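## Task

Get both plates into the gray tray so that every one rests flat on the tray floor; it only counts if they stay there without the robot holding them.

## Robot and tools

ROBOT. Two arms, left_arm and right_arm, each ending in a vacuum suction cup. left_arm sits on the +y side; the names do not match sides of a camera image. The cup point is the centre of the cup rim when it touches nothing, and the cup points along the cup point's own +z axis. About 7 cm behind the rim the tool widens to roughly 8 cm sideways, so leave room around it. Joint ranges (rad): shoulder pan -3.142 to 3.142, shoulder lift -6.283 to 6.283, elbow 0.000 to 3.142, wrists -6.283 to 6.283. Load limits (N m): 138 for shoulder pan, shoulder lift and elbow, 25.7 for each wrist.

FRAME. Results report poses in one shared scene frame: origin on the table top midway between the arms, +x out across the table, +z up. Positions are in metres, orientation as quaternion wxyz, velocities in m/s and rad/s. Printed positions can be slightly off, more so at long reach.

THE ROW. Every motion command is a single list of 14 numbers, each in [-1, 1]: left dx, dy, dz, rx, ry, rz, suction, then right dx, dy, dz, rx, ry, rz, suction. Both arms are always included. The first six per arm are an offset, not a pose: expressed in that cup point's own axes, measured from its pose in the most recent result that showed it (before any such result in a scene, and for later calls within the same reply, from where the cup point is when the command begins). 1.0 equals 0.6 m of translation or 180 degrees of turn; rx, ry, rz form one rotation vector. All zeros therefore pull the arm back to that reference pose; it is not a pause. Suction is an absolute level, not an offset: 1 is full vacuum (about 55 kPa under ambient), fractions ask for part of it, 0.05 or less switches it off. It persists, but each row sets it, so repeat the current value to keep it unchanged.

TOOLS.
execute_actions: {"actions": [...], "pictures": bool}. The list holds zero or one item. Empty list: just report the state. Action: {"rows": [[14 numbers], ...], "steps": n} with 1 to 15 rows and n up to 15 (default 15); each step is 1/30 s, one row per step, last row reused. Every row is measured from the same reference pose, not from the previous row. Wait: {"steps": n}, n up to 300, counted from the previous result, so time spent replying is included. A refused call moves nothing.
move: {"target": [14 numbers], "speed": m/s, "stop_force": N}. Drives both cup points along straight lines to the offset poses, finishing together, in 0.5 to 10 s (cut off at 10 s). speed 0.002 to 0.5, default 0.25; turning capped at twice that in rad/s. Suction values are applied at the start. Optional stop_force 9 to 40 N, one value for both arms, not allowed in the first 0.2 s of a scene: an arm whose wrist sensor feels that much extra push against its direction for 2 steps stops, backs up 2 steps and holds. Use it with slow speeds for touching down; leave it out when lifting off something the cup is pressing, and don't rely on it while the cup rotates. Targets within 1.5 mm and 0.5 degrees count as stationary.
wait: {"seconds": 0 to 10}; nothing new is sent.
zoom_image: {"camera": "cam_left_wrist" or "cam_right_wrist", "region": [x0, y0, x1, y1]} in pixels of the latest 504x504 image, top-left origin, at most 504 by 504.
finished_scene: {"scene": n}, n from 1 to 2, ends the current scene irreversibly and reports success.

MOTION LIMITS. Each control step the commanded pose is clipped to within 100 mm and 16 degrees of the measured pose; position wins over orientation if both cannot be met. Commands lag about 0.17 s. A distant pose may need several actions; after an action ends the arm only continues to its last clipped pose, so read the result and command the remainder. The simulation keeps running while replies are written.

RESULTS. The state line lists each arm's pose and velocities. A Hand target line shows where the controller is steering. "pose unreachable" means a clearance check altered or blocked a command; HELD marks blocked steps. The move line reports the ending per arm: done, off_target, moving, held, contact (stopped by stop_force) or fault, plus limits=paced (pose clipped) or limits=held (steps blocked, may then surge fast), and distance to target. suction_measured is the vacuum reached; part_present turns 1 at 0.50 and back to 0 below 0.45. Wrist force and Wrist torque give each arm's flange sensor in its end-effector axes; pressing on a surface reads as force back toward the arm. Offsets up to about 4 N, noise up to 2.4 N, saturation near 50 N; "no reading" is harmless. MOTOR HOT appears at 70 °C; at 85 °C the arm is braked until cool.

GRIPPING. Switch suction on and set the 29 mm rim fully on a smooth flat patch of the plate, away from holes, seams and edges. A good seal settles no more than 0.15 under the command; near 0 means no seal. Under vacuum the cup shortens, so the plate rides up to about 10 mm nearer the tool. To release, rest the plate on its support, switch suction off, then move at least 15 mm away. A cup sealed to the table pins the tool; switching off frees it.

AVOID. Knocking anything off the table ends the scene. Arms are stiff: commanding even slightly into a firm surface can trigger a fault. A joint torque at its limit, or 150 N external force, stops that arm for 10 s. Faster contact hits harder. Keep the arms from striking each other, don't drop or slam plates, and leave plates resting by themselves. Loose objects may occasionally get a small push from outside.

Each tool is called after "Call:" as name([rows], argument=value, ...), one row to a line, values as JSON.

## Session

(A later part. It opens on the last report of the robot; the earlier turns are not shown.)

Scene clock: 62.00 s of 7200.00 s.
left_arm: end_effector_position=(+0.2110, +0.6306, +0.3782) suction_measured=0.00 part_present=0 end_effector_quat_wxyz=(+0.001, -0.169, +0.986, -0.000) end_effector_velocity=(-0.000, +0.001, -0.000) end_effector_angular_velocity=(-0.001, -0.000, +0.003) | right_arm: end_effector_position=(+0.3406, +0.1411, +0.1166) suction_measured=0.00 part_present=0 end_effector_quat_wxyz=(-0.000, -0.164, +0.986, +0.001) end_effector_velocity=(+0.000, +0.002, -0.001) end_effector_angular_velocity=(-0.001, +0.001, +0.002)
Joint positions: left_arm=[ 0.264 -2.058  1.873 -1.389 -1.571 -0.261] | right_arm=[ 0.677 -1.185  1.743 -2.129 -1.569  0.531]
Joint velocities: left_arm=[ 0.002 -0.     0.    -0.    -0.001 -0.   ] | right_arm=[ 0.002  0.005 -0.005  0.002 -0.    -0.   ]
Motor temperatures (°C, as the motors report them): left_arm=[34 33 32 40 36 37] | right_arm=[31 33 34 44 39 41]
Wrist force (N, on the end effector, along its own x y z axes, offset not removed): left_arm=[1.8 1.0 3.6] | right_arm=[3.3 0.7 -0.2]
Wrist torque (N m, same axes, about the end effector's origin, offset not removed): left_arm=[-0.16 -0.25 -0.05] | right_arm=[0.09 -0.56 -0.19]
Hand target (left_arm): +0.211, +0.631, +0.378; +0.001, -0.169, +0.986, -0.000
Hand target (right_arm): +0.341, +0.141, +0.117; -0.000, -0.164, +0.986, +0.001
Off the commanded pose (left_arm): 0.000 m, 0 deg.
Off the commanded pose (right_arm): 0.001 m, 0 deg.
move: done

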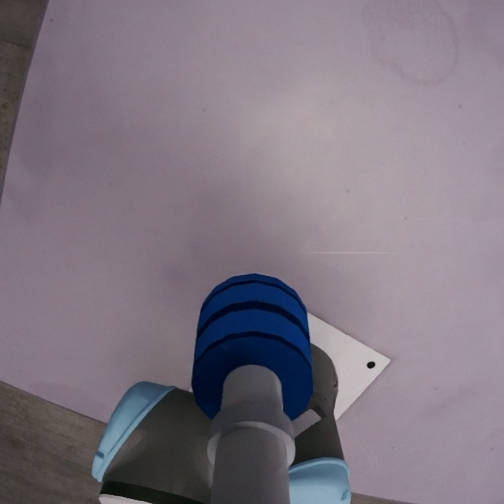

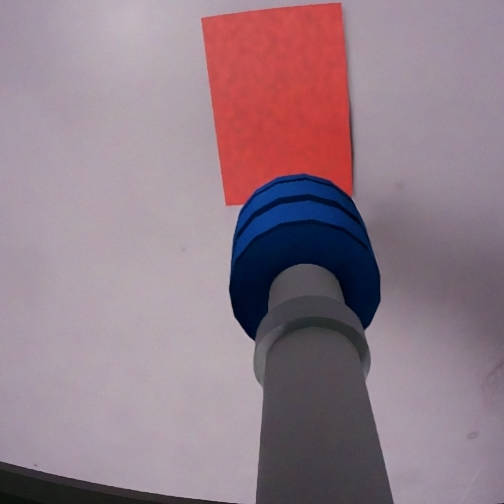

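Call:
move(target=[0,0,0,0,0,0,0,-0.018,0.013,0.15,0,0,0,1], speed=0.08)

Call:
move(target=[0,0,0,0,0,0,0,0,0,0.044,0,0,0,1], speed=0.005, stop_force=9)

Call:
move(target=[0,0,0,0,0,0,0,0,0,-0.2,0,0,0,1], speed=0.15)

Call:
move(target=[0,0,0,0,0,0,0,0.113,-0.546,0,0,0,-0.355,1])

Call:
move(target=[0,0,0,0,0,0,0,0,0,0.105,0,0,0,1], speed=0.06)

Scene clock: 73.57 s of 7200.00 s.
left_arm: end_effector_position=(+0.2110, +0.6306, +0.3782) suction_measured=0.00 part_present=0 end_effector_quat_wxyz=(+0.001, -0.169, +0.986, -0.000) end_effector_velocity=(-0.000, +0.000, +0.000) end_effector_angular_velocity=(-0.000, -0.000, +0.000) | right_arm: end_effector_position=(+0.3482, +0.1519, +0.0267) suction_measured=0.00 part_present=0 end_effector_quat_wxyz=(-0.000, -0.164, +0.986, +0.001) end_effector_velocity=(-0.000, +0.000, -0.002) end_effector_angular_velocity=(-0.000, +0.000, -0.001)
Joint positions: left_arm=[ 0.264 -2.058  1.873 -1.389 -1.571 -0.261] | right_arm=[ 0.679 -1.028  1.78  -2.322 -1.569  0.533]
Joint velocities: left_arm=[ 0.  0. -0.  0. -0. -0.] | right_arm=[ 0.001  0.004  0.    -0.004 -0.     0.001]
Motor temperatures (°C, as the motors report them): left_arm=[34 33 32 40 36 37] | right_arm=[31 33 34 44 39 41]
Wrist force (N, on the end effector, along its own x y z axes, offset not removed): left_arm=[0.7 0.0 0.4] | right_arm=[0.8 -0.3 -0.6]
Wrist torque (N m, same axes, about the end effector's origin, offset not removed): left_arm=[-0.14 0.00 -0.04] | right_arm=[-0.17 -0.21 -0.18]
Hand target (left_arm): +0.211, +0.631, +0.378; +0.001, -0.169, +0.986, -0.000
Hand target (right_arm): +0.348, +0.152, +0.027; -0.000, -0.164, +0.986, +0.001
Off the commanded pose (left_arm): 0.000 m, 0 deg.
Off the commanded pose (right_arm): 0.000 m, 0 deg.
After step 90, 7.00 s passed at rest.
move: done

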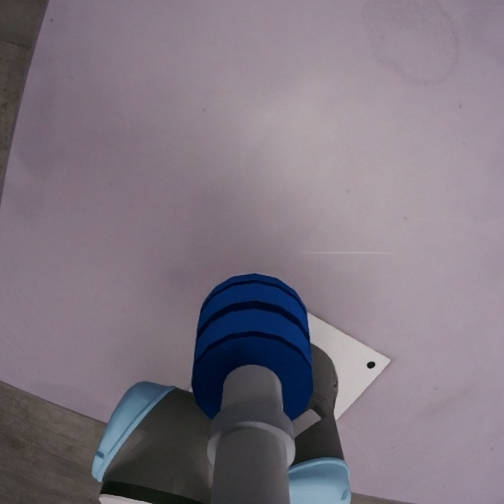

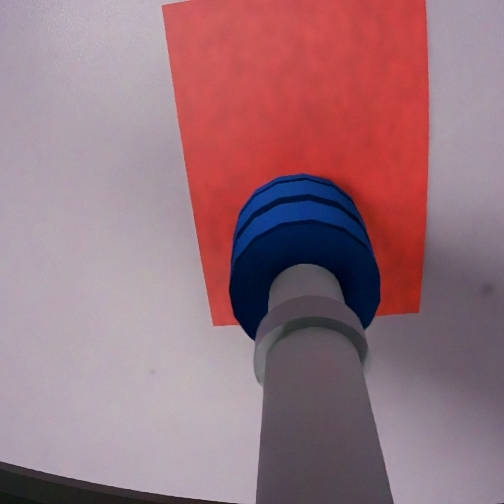

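Scene clock: 79.07 s of 7200.00 s.
left_arm: end_effector_position=(+0.2110, +0.6306, +0.3782) suction_measured=0.00 part_present=0 end_effector_quat_wxyz=(+0.001, -0.169, +0.986, -0.000) end_effector_velocity=(+0.000, -0.001, -0.000) end_effector_angular_velocity=(-0.001, +0.000, -0.003) | right_arm: end_effector_position=(+0.3481, +0.1519, +0.0004) suction_measured=0.99 part_present=1 end_effector_quat_wxyz=(-0.000, -0.164, +0.986, +0.001) end_effector_velocity=(-0.000, +0.000, -0.000) end_effector_angular_velocity=(+0.001, -0.001, -0.000)
Joint positions: left_arm=[ 0.264 -2.058  1.873 -1.389 -1.571 -0.261] | right_arm=[ 0.679 -0.984  1.793 -2.38  -1.569  0.533]
Joint velocities: left_arm=[-0.003 -0.     0.    -0.    -0.001  0.   ] | right_arm=[ 0.001  0.001  0.    -0.002  0.     0.001]
Motor temperatures (°C, as the motors report them): left_arm=[34 33 32 40 36 37] | right_arm=[31 33 34 44 39 41]
Wrist force (N, on the end effector, along its own x y z axes, offset not removed): left_arm=[2.3 -0.1 4.0] | right_arm=[3.1 1.5 -0.8]
Wrist torque (N m, same axes, about the end effector's origin, offset not removed): left_arm=[-0.14 -0.31 0.12] | right_arm=[0.08 -0.56 -0.17]
Hand target (left_arm): +0.211, +0.631, +0.378; +0.001, -0.169, +0.986, -0.000
Hand target (right_arm): +0.348, +0.152, +0.000; -0.000, -0.164, +0.986, +0.001
Off the commanded pose (left_arm): 0.000 m, 0 deg.
Off the commanded pose (right_arm): 0.000 m, 0 deg.
move: done

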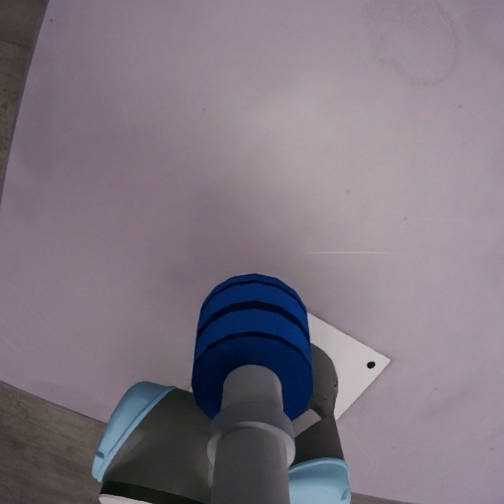

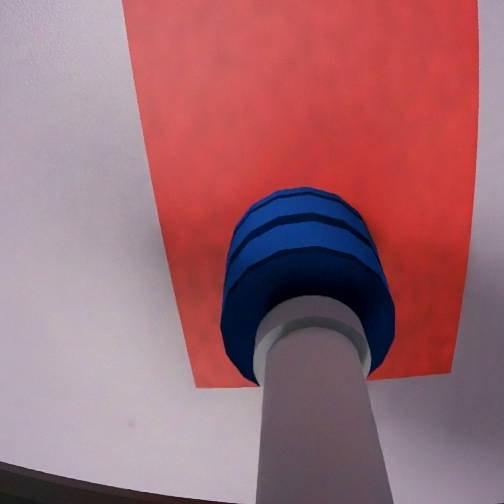

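Scene clock: 80.37 s of 7200.00 s.
left_arm: end_effector_position=(+0.2110, +0.6306, +0.3782) suction_measured=0.00 part_present=0 end_effector_quat_wxyz=(+0.001, -0.169, +0.986, -0.000) end_effector_velocity=(+0.000, -0.001, +0.000) end_effector_angular_velocity=(+0.000, -0.000, -0.002) | right_arm: end_effector_position=(+0.3482, +0.1520, +0.1203) suction_measured=0.98 part_present=1 end_effector_quat_wxyz=(-0.000, -0.164, +0.986, +0.001) end_effector_velocity=(-0.000, +0.000, +0.002) end_effector_angular_velocity=(-0.000, +0.000, +0.001)
Joint positions: left_arm=[ 0.264 -2.058  1.873 -1.389 -1.571 -0.261] | right_arm=[ 0.679 -1.162  1.698 -2.107 -1.569  0.533]
Joint velocities: left_arm=[-0.002  0.    -0.     0.     0.    -0.   ] | right_arm=[ 0.    -0.001 -0.003  0.005  0.    -0.001]
Motor temperatures (°C, as the motors report them): left_arm=[34 33 32 40 36 37] | right_arm=[31 33 34 44 39 41]
Wrist force (N, on the end effector, along its own x y z axes, offset not removed): left_arm=[-3.7 0.8 -3.2] | right_arm=[2.5 0.0 1.6]
Wrist torque (N m, same axes, about the end effector's origin, offset not removed): left_arm=[-0.25 0.58 0.17] | right_arm=[-0.13 -0.45 -0.20]
Hand target (left_arm): +0.211, +0.631, +0.378; +0.001, -0.169, +0.986, -0.000
Hand target (right_arm): +0.348, +0.152, +0.120; -0.000, -0.164, +0.986, +0.001
Off the commanded pose (left_arm): 0.000 m, 0 deg.
Off the commanded pose (right_arm): 0.000 m, 0 deg.
move: done

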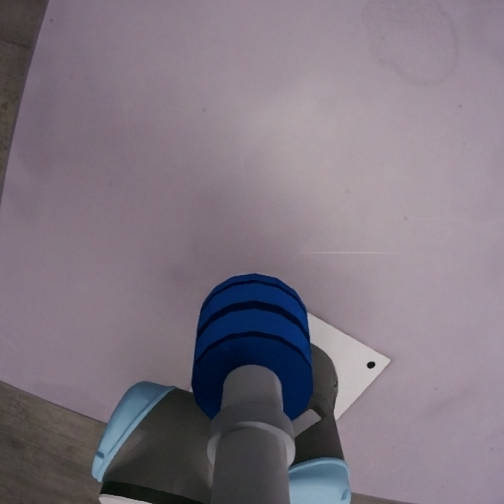

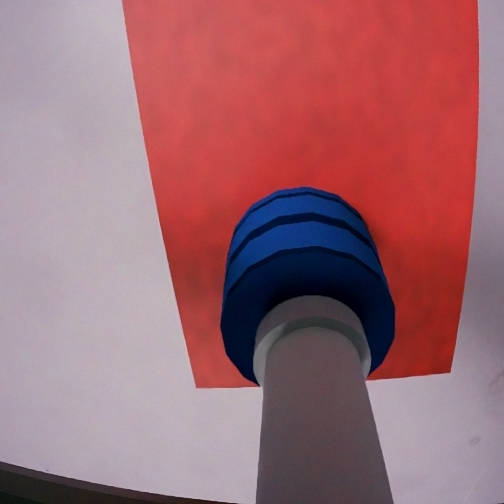

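Scene clock: 83.13 s of 7200.00 s.
left_arm: end_effector_position=(+0.2110, +0.6306, +0.3782) suction_measured=0.00 part_present=0 end_effector_quat_wxyz=(+0.001, -0.169, +0.986, -0.000) end_effector_velocity=(+0.000, -0.000, +0.000) end_effector_angular_velocity=(+0.001, -0.000, -0.001) | right_arm: end_effector_position=(+0.3907, -0.1799, +0.1207) suction_measured=0.98 part_present=1 end_effector_quat_wxyz=(+0.000, -0.661, +0.750, +0.000) end_effector_velocity=(+0.000, -0.002, +0.000) end_effector_angular_velocity=(+0.002, +0.000, +0.006)
Joint positions: left_arm=[ 0.264 -2.058  1.873 -1.389 -1.571 -0.261] | right_arm=[ 0.045 -1.666  2.301 -2.207 -1.57  -1.215]
Joint velocities: left_arm=[-0.001 -0.    -0.    -0.     0.001 -0.   ] | right_arm=[-0.006 -0.003  0.002  0.001  0.002 -0.011]
Motor temperatures (°C, as the motors report them): left_arm=[34 33 32 40 36 37] | right_arm=[31 33 34 44 39 41]
Wrist force (N, on the end effector, along its own x y z axes, offset not removed): left_arm=[-2.0 3.8 -0.6] | right_arm=[2.8 -0.4 0.6]
Wrist torque (N m, same axes, about the end effector's origin, offset not removed): left_arm=[0.25 0.31 -0.04] | right_arm=[-0.20 -0.42 -0.19]
Hand target (left_arm): +0.211, +0.631, +0.378; +0.001, -0.169, +0.986, -0.000
Hand target (right_arm): +0.391, -0.180, +0.121; +0.000, -0.661, +0.750, +0.001
Off the commanded pose (left_arm): 0.000 m, 0 deg.
Off the commanded pose (right_arm): 0.001 m, 0 deg.
move: done

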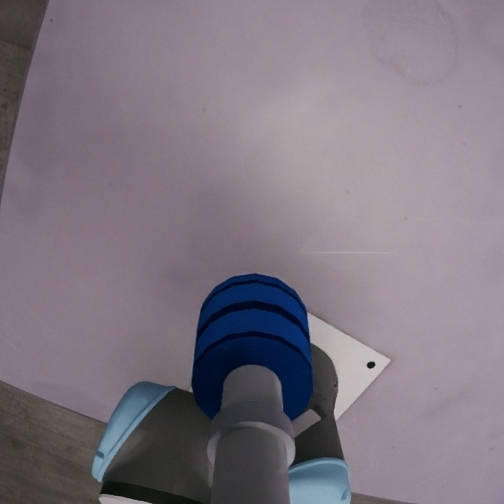

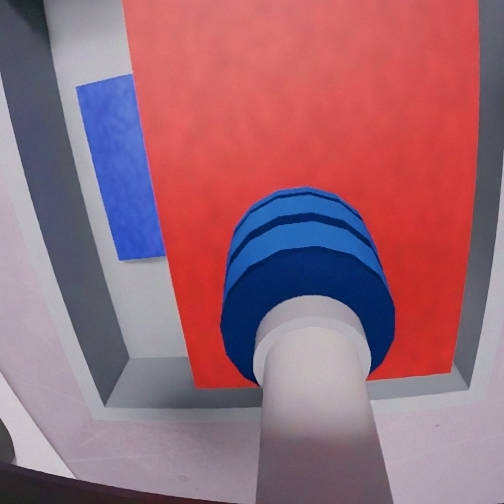

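Scene clock: 84.60 s of 7200.00 s.
left_arm: end_effector_position=(+0.2110, +0.6306, +0.3782) suction_measured=0.00 part_present=0 end_effector_quat_wxyz=(+0.001, -0.169, +0.986, -0.000) end_effector_velocity=(+0.000, -0.000, +0.000) end_effector_angular_velocity=(+0.000, -0.000, -0.001) | right_arm: end_effector_position=(+0.3906, -0.1800, +0.0578) suction_measured=0.99 part_present=1 end_effector_quat_wxyz=(+0.000, -0.661, +0.750, +0.000) end_effector_velocity=(+0.000, -0.000, -0.002) end_effector_angular_velocity=(-0.000, +0.000, -0.002)
Joint positions: left_arm=[ 0.264 -2.058  1.873 -1.389 -1.571 -0.261] | right_arm=[ 0.045 -1.525  2.385 -2.431 -1.57  -1.215]
Joint velocities: left_arm=[-0.  0. -0.  0.  0.  0.] | right_arm=[-0.     0.005  0.002 -0.007  0.     0.002]
Motor temperatures (°C, as the motors report them): left_arm=[34 33 32 40 36 37] | right_arm=[31 33 34 44 39 41]
Wrist force (N, on the end effector, along its own x y z axes, offset not removed): left_arm=[-1.1 3.6 -1.1] | right_arm=[4.6 -1.3 -0.9]
Wrist torque (N m, same axes, about the end effector's origin, offset not removed): left_arm=[0.54 0.38 0.18] | right_arm=[-0.28 -0.74 -0.21]
Hand target (left_arm): +0.211, +0.631, +0.378; +0.001, -0.169, +0.986, -0.000
Hand target (right_arm): +0.391, -0.180, +0.058; +0.000, -0.661, +0.750, +0.000
Off the commanded pose (left_arm): 0.000 m, 0 deg.
Off the commanded pose (right_arm): 0.000 m, 0 deg.
move: done

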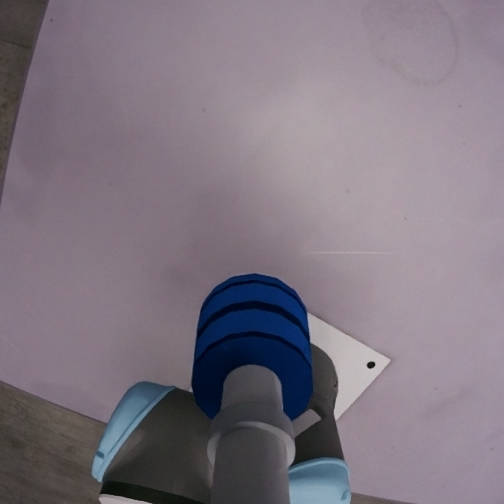

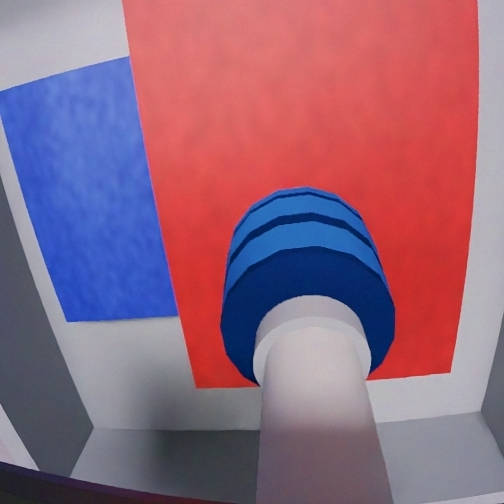

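Call:
move(target=[0,0,0,0,0,0,0,0,-0.01,0.06,0,0,0,1], speed=0.04)

Call:
move(target=[0,0,0,0,0,0,0,0,0,0.05,0,0,0,1], speed=0.004, stop_force=9)

Call:
execute_actions([
  {"rows":[[0,0,0,0,0,0,0,0,0,-0.01,0,0,0,0]]},
], pictures=false)

Call:
move(target=[0,0,0,0,0,0,0,0,0,-0.15,0,0,0,0], speed=0.15)

Scene clock: 91.60 s of 7200.00 s.
left_arm: end_effector_position=(+0.2110, +0.6306, +0.3782) suction_measured=0.00 part_present=0 end_effector_quat_wxyz=(+0.001, -0.169, +0.986, -0.000) end_effector_velocity=(-0.000, +0.001, +0.000) end_effector_angular_velocity=(+0.001, -0.000, +0.003) | right_arm: end_effector_position=(+0.3965, -0.1807, +0.0219) suction_measured=0.96 part_present=1 end_effector_quat_wxyz=(+0.000, -0.661, +0.750, +0.000) end_effector_velocity=(+0.000, +0.000, -0.002) end_effector_angular_velocity=(-0.000, -0.000, +0.001)
Joint positions: left_arm=[ 0.264 -2.058  1.873 -1.389 -1.571 -0.261] | right_arm=[ 0.04  -1.416  2.408 -2.564 -1.57  -1.221]
Joint velocities: left_arm=[ 0.003  0.    -0.    -0.     0.001 -0.   ] | right_arm=[ 0.     0.006  0.001 -0.006 -0.    -0.   ]
Motor temperatures (°C, as the motors report them): left_arm=[34 33 33 40 36 37] | right_arm=[31 33 34 44 39 41]
Wrist force (N, on the end effector, along its own x y z axes, offset not removed): left_arm=[1.1 1.1 4.7] | right_arm=[2.8 0.3 0.1]
Wrist torque (N m, same axes, about the end effector's origin, offset not removed): left_arm=[0.09 -0.01 -0.06] | right_arm=[-0.18 -0.48 -0.20]
Hand target (left_arm): +0.211, +0.631, +0.378; +0.001, -0.169, +0.986, -0.000
Hand target (right_arm): +0.397, -0.181, +0.022; +0.000, -0.661, +0.750, +0.000
Off the commanded pose (left_arm): 0.000 m, 0 deg.
Off the commanded pose (right_arm): 0.000 m, 0 deg.
move: done

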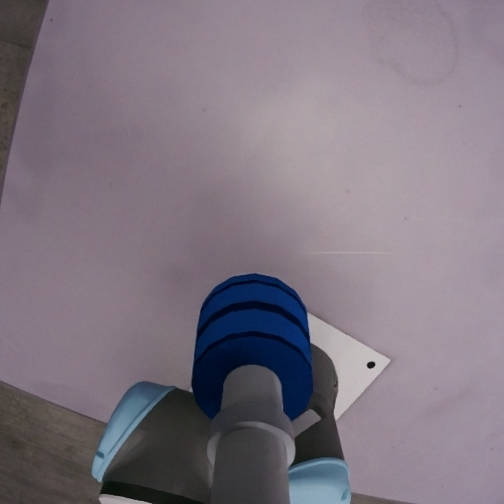

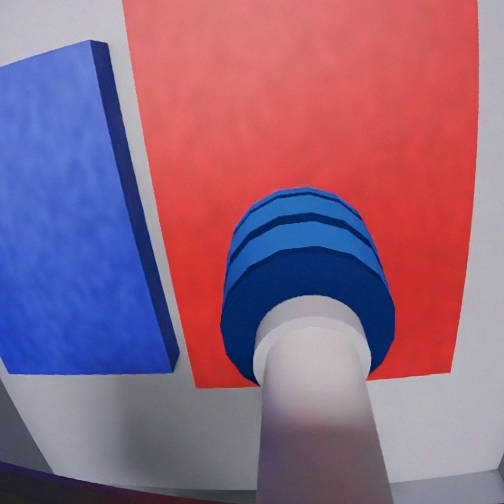

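Scene clock: 97.03 s of 7200.00 s.
left_arm: end_effector_position=(+0.2110, +0.6306, +0.3782) suction_measured=0.00 part_present=0 end_effector_quat_wxyz=(+0.001, -0.169, +0.986, -0.000) end_effector_velocity=(+0.000, -0.000, -0.000) end_effector_angular_velocity=(-0.000, -0.000, -0.000) | right_arm: end_effector_position=(+0.3965, -0.1808, +0.0016) suction_measured=0.98 part_present=1 end_effector_quat_wxyz=(+0.000, -0.661, +0.750, +0.000) end_effector_velocity=(-0.001, +0.000, +0.001) end_effector_angular_velocity=(-0.000, +0.002, +0.002)
Joint positions: left_arm=[ 0.264 -2.058  1.873 -1.389 -1.571 -0.261] | right_arm=[ 0.04  -1.354  2.423 -2.64  -1.57  -1.221]
Joint velocities: left_arm=[-0. -0.  0. -0. -0. -0.] | right_arm=[ 0.001 -0.005 -0.     0.007 -0.    -0.001]
Motor temperatures (°C, as the motors report them): left_arm=[34 33 33 40 36 37] | right_arm=[31 33 34 44 39 41]
Wrist force (N, on the end effector, along its own x y z axes, offset not removed): left_arm=[2.3 4.2 -0.9] | right_arm=[5.0 5.1 -21.1]
Wrist torque (N m, same axes, about the end effector's origin, offset not removed): left_arm=[0.39 -0.27 0.21] | right_arm=[0.21 -0.62 -0.18]
Hand target (left_arm): +0.211, +0.631, +0.378; +0.001, -0.169, +0.986, -0.000
Hand target (right_arm): +0.397, -0.181, +0.002; +0.000, -0.661, +0.750, +0.000
Off the commanded pose (left_arm): 0.000 m, 0 deg.
Off the commanded pose (right_arm): 0.010 m, 0 deg.
move: contact (right_arm)

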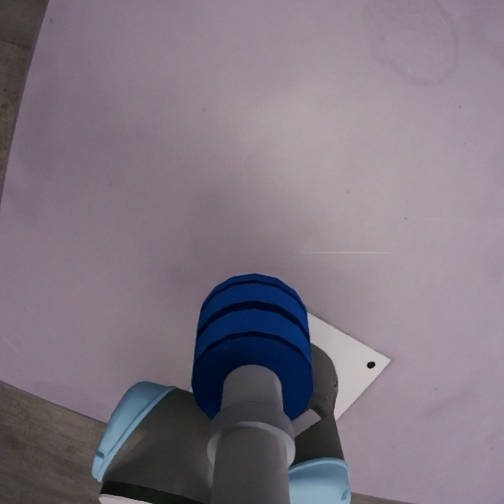

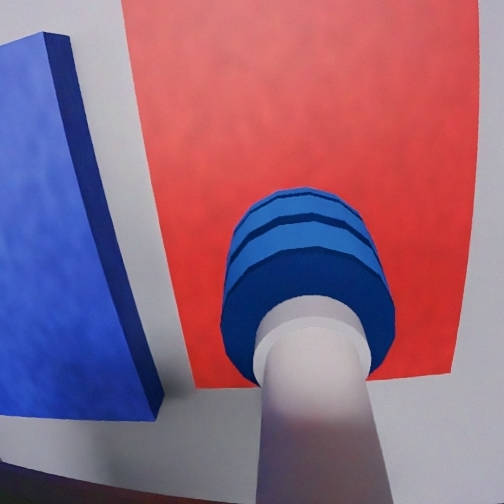

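Scene clock: 97.53 s of 7200.00 s.
left_arm: end_effector_position=(+0.2110, +0.6306, +0.3782) suction_measured=0.00 part_present=0 end_effector_quat_wxyz=(+0.001, -0.169, +0.986, -0.000) end_effector_velocity=(-0.000, +0.001, +0.000) end_effector_angular_velocity=(-0.000, -0.000, +0.003) | right_arm: end_effector_position=(+0.3965, -0.1808, +0.0075) suction_measured=0.00 part_present=0 end_effector_quat_wxyz=(+0.000, -0.661, +0.750, +0.000) end_effector_velocity=(+0.000, +0.000, +0.001) end_effector_angular_velocity=(+0.000, -0.001, +0.001)
Joint positions: left_arm=[ 0.264 -2.058  1.873 -1.389 -1.571 -0.261] | right_arm=[ 0.04  -1.372  2.419 -2.618 -1.57  -1.221]
Joint velocities: left_arm=[ 0.003 -0.    -0.    -0.    -0.     0.   ] | right_arm=[ 0.    -0.003 -0.001  0.002  0.    -0.001]
Motor temperatures (°C, as the motors report them): left_arm=[34 33 33 40 36 37] | right_arm=[31 33 34 44 39 41]
Wrist force (N, on the end effector, along its own x y z axes, offset not removed): left_arm=[1.7 0.8 -1.6] | right_arm=[2.8 0.6 -3.8]
Wrist torque (N m, same axes, about the end effector's origin, offset not removed): left_arm=[0.00 -0.26 0.07] | right_arm=[-0.06 -0.52 -0.12]
Hand target (left_arm): +0.211, +0.631, +0.378; +0.001, -0.169, +0.986, -0.000
Hand target (right_arm): +0.396, -0.181, +0.008; +0.000, -0.661, +0.750, +0.000
Off the commanded pose (left_arm): 0.000 m, 0 deg.
Off the commanded pose (right_arm): 0.000 m, 0 deg.
Steps of this call (steps 1 to 15: all 15 steps of this action). Readings (end_effector_position | what the end effector reports):
1: left_arm (+0.2110, +0.6306, +0.3782) | right_arm (+0.3965, -0.1808, +0.0017) | left_arm suction_measured=0.00 part_present=0 | right_arm suction_measured=0.23 part_present=0
2: left_arm (+0.2110, +0.6306, +0.3782) | right_arm (+0.3965, -0.1808, +0.0026) | left_arm suction_measured=0.00 part_present=0 | right_arm suction_measured=0.01 part_present=0
4: left_arm (+0.2110, +0.6306, +0.3782) | right_arm (+0.3965, -0.1808, +0.0049) | left_arm suction_measured=0.00 part_present=0 | right_arm suction_measured=0.00 part_present=0
8: left_arm (+0.2110, +0.6306, +0.3782) | right_arm (+0.3965, -0.1808, +0.0069) | left_arm suction_measured=0.00 part_present=0 | right_arm suction_measured=0.00 part_present=0
15: the state above

Scene clock: 98.87 s of 7200.00 s.
left_arm: end_effector_position=(+0.2110, +0.6306, +0.3782) suction_measured=0.00 part_present=0 end_effector_quat_wxyz=(+0.001, -0.169, +0.986, -0.000) end_effector_velocity=(+0.000, -0.000, +0.000) end_effector_angular_velocity=(+0.000, -0.000, -0.001) | right_arm: end_effector_position=(+0.3965, -0.1807, +0.0975) suction_measured=0.00 part_present=0 end_effector_quat_wxyz=(+0.000, -0.661, +0.750, +0.000) end_effector_velocity=(-0.000, +0.000, +0.002) end_effector_angular_velocity=(-0.001, +0.003, +0.000)
Joint positions: left_arm=[ 0.264 -2.058  1.873 -1.389 -1.571 -0.261] | right_arm=[ 0.04  -1.608  2.324 -2.288 -1.57  -1.221]
Joint velocities: left_arm=[-0.001  0.    -0.    -0.    -0.     0.   ] | right_arm=[ 0.    -0.003 -0.003  0.009  0.     0.   ]
Motor temperatures (°C, as the motors report them): left_arm=[34 33 33 40 36 37] | right_arm=[31 33 34 44 39 41]
Wrist force (N, on the end effector, along its own x y z axes, offset not removed): left_arm=[0.5 0.2 2.1] | right_arm=[3.7 1.1 -0.9]
Wrist torque (N m, same axes, about the end effector's origin, offset not removed): left_arm=[0.04 0.12 0.11] | right_arm=[0.08 -0.55 -0.15]
Hand target (left_arm): +0.211, +0.631, +0.378; +0.001, -0.169, +0.986, -0.000
Hand target (right_arm): +0.397, -0.181, +0.098; +0.000, -0.661, +0.750, +0.000
Off the commanded pose (left_arm): 0.000 m, 0 deg.
Off the commanded pose (right_arm): 0.000 m, 0 deg.
move: done

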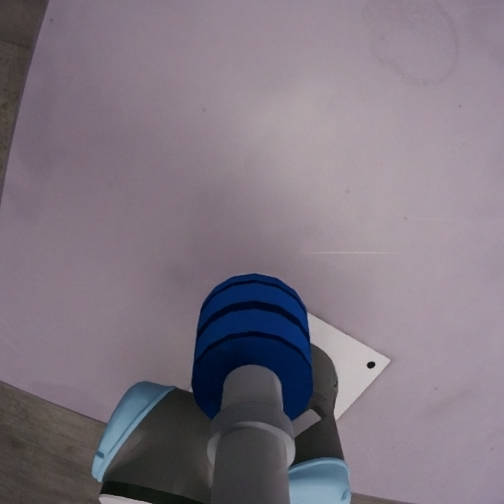

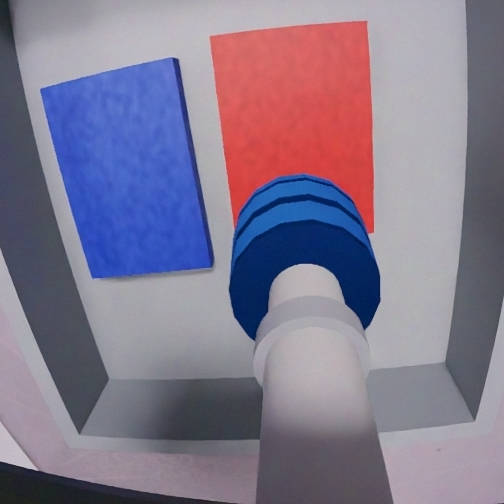

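Call:
finished_scene(scene=2)

The scene is finished: the task was done.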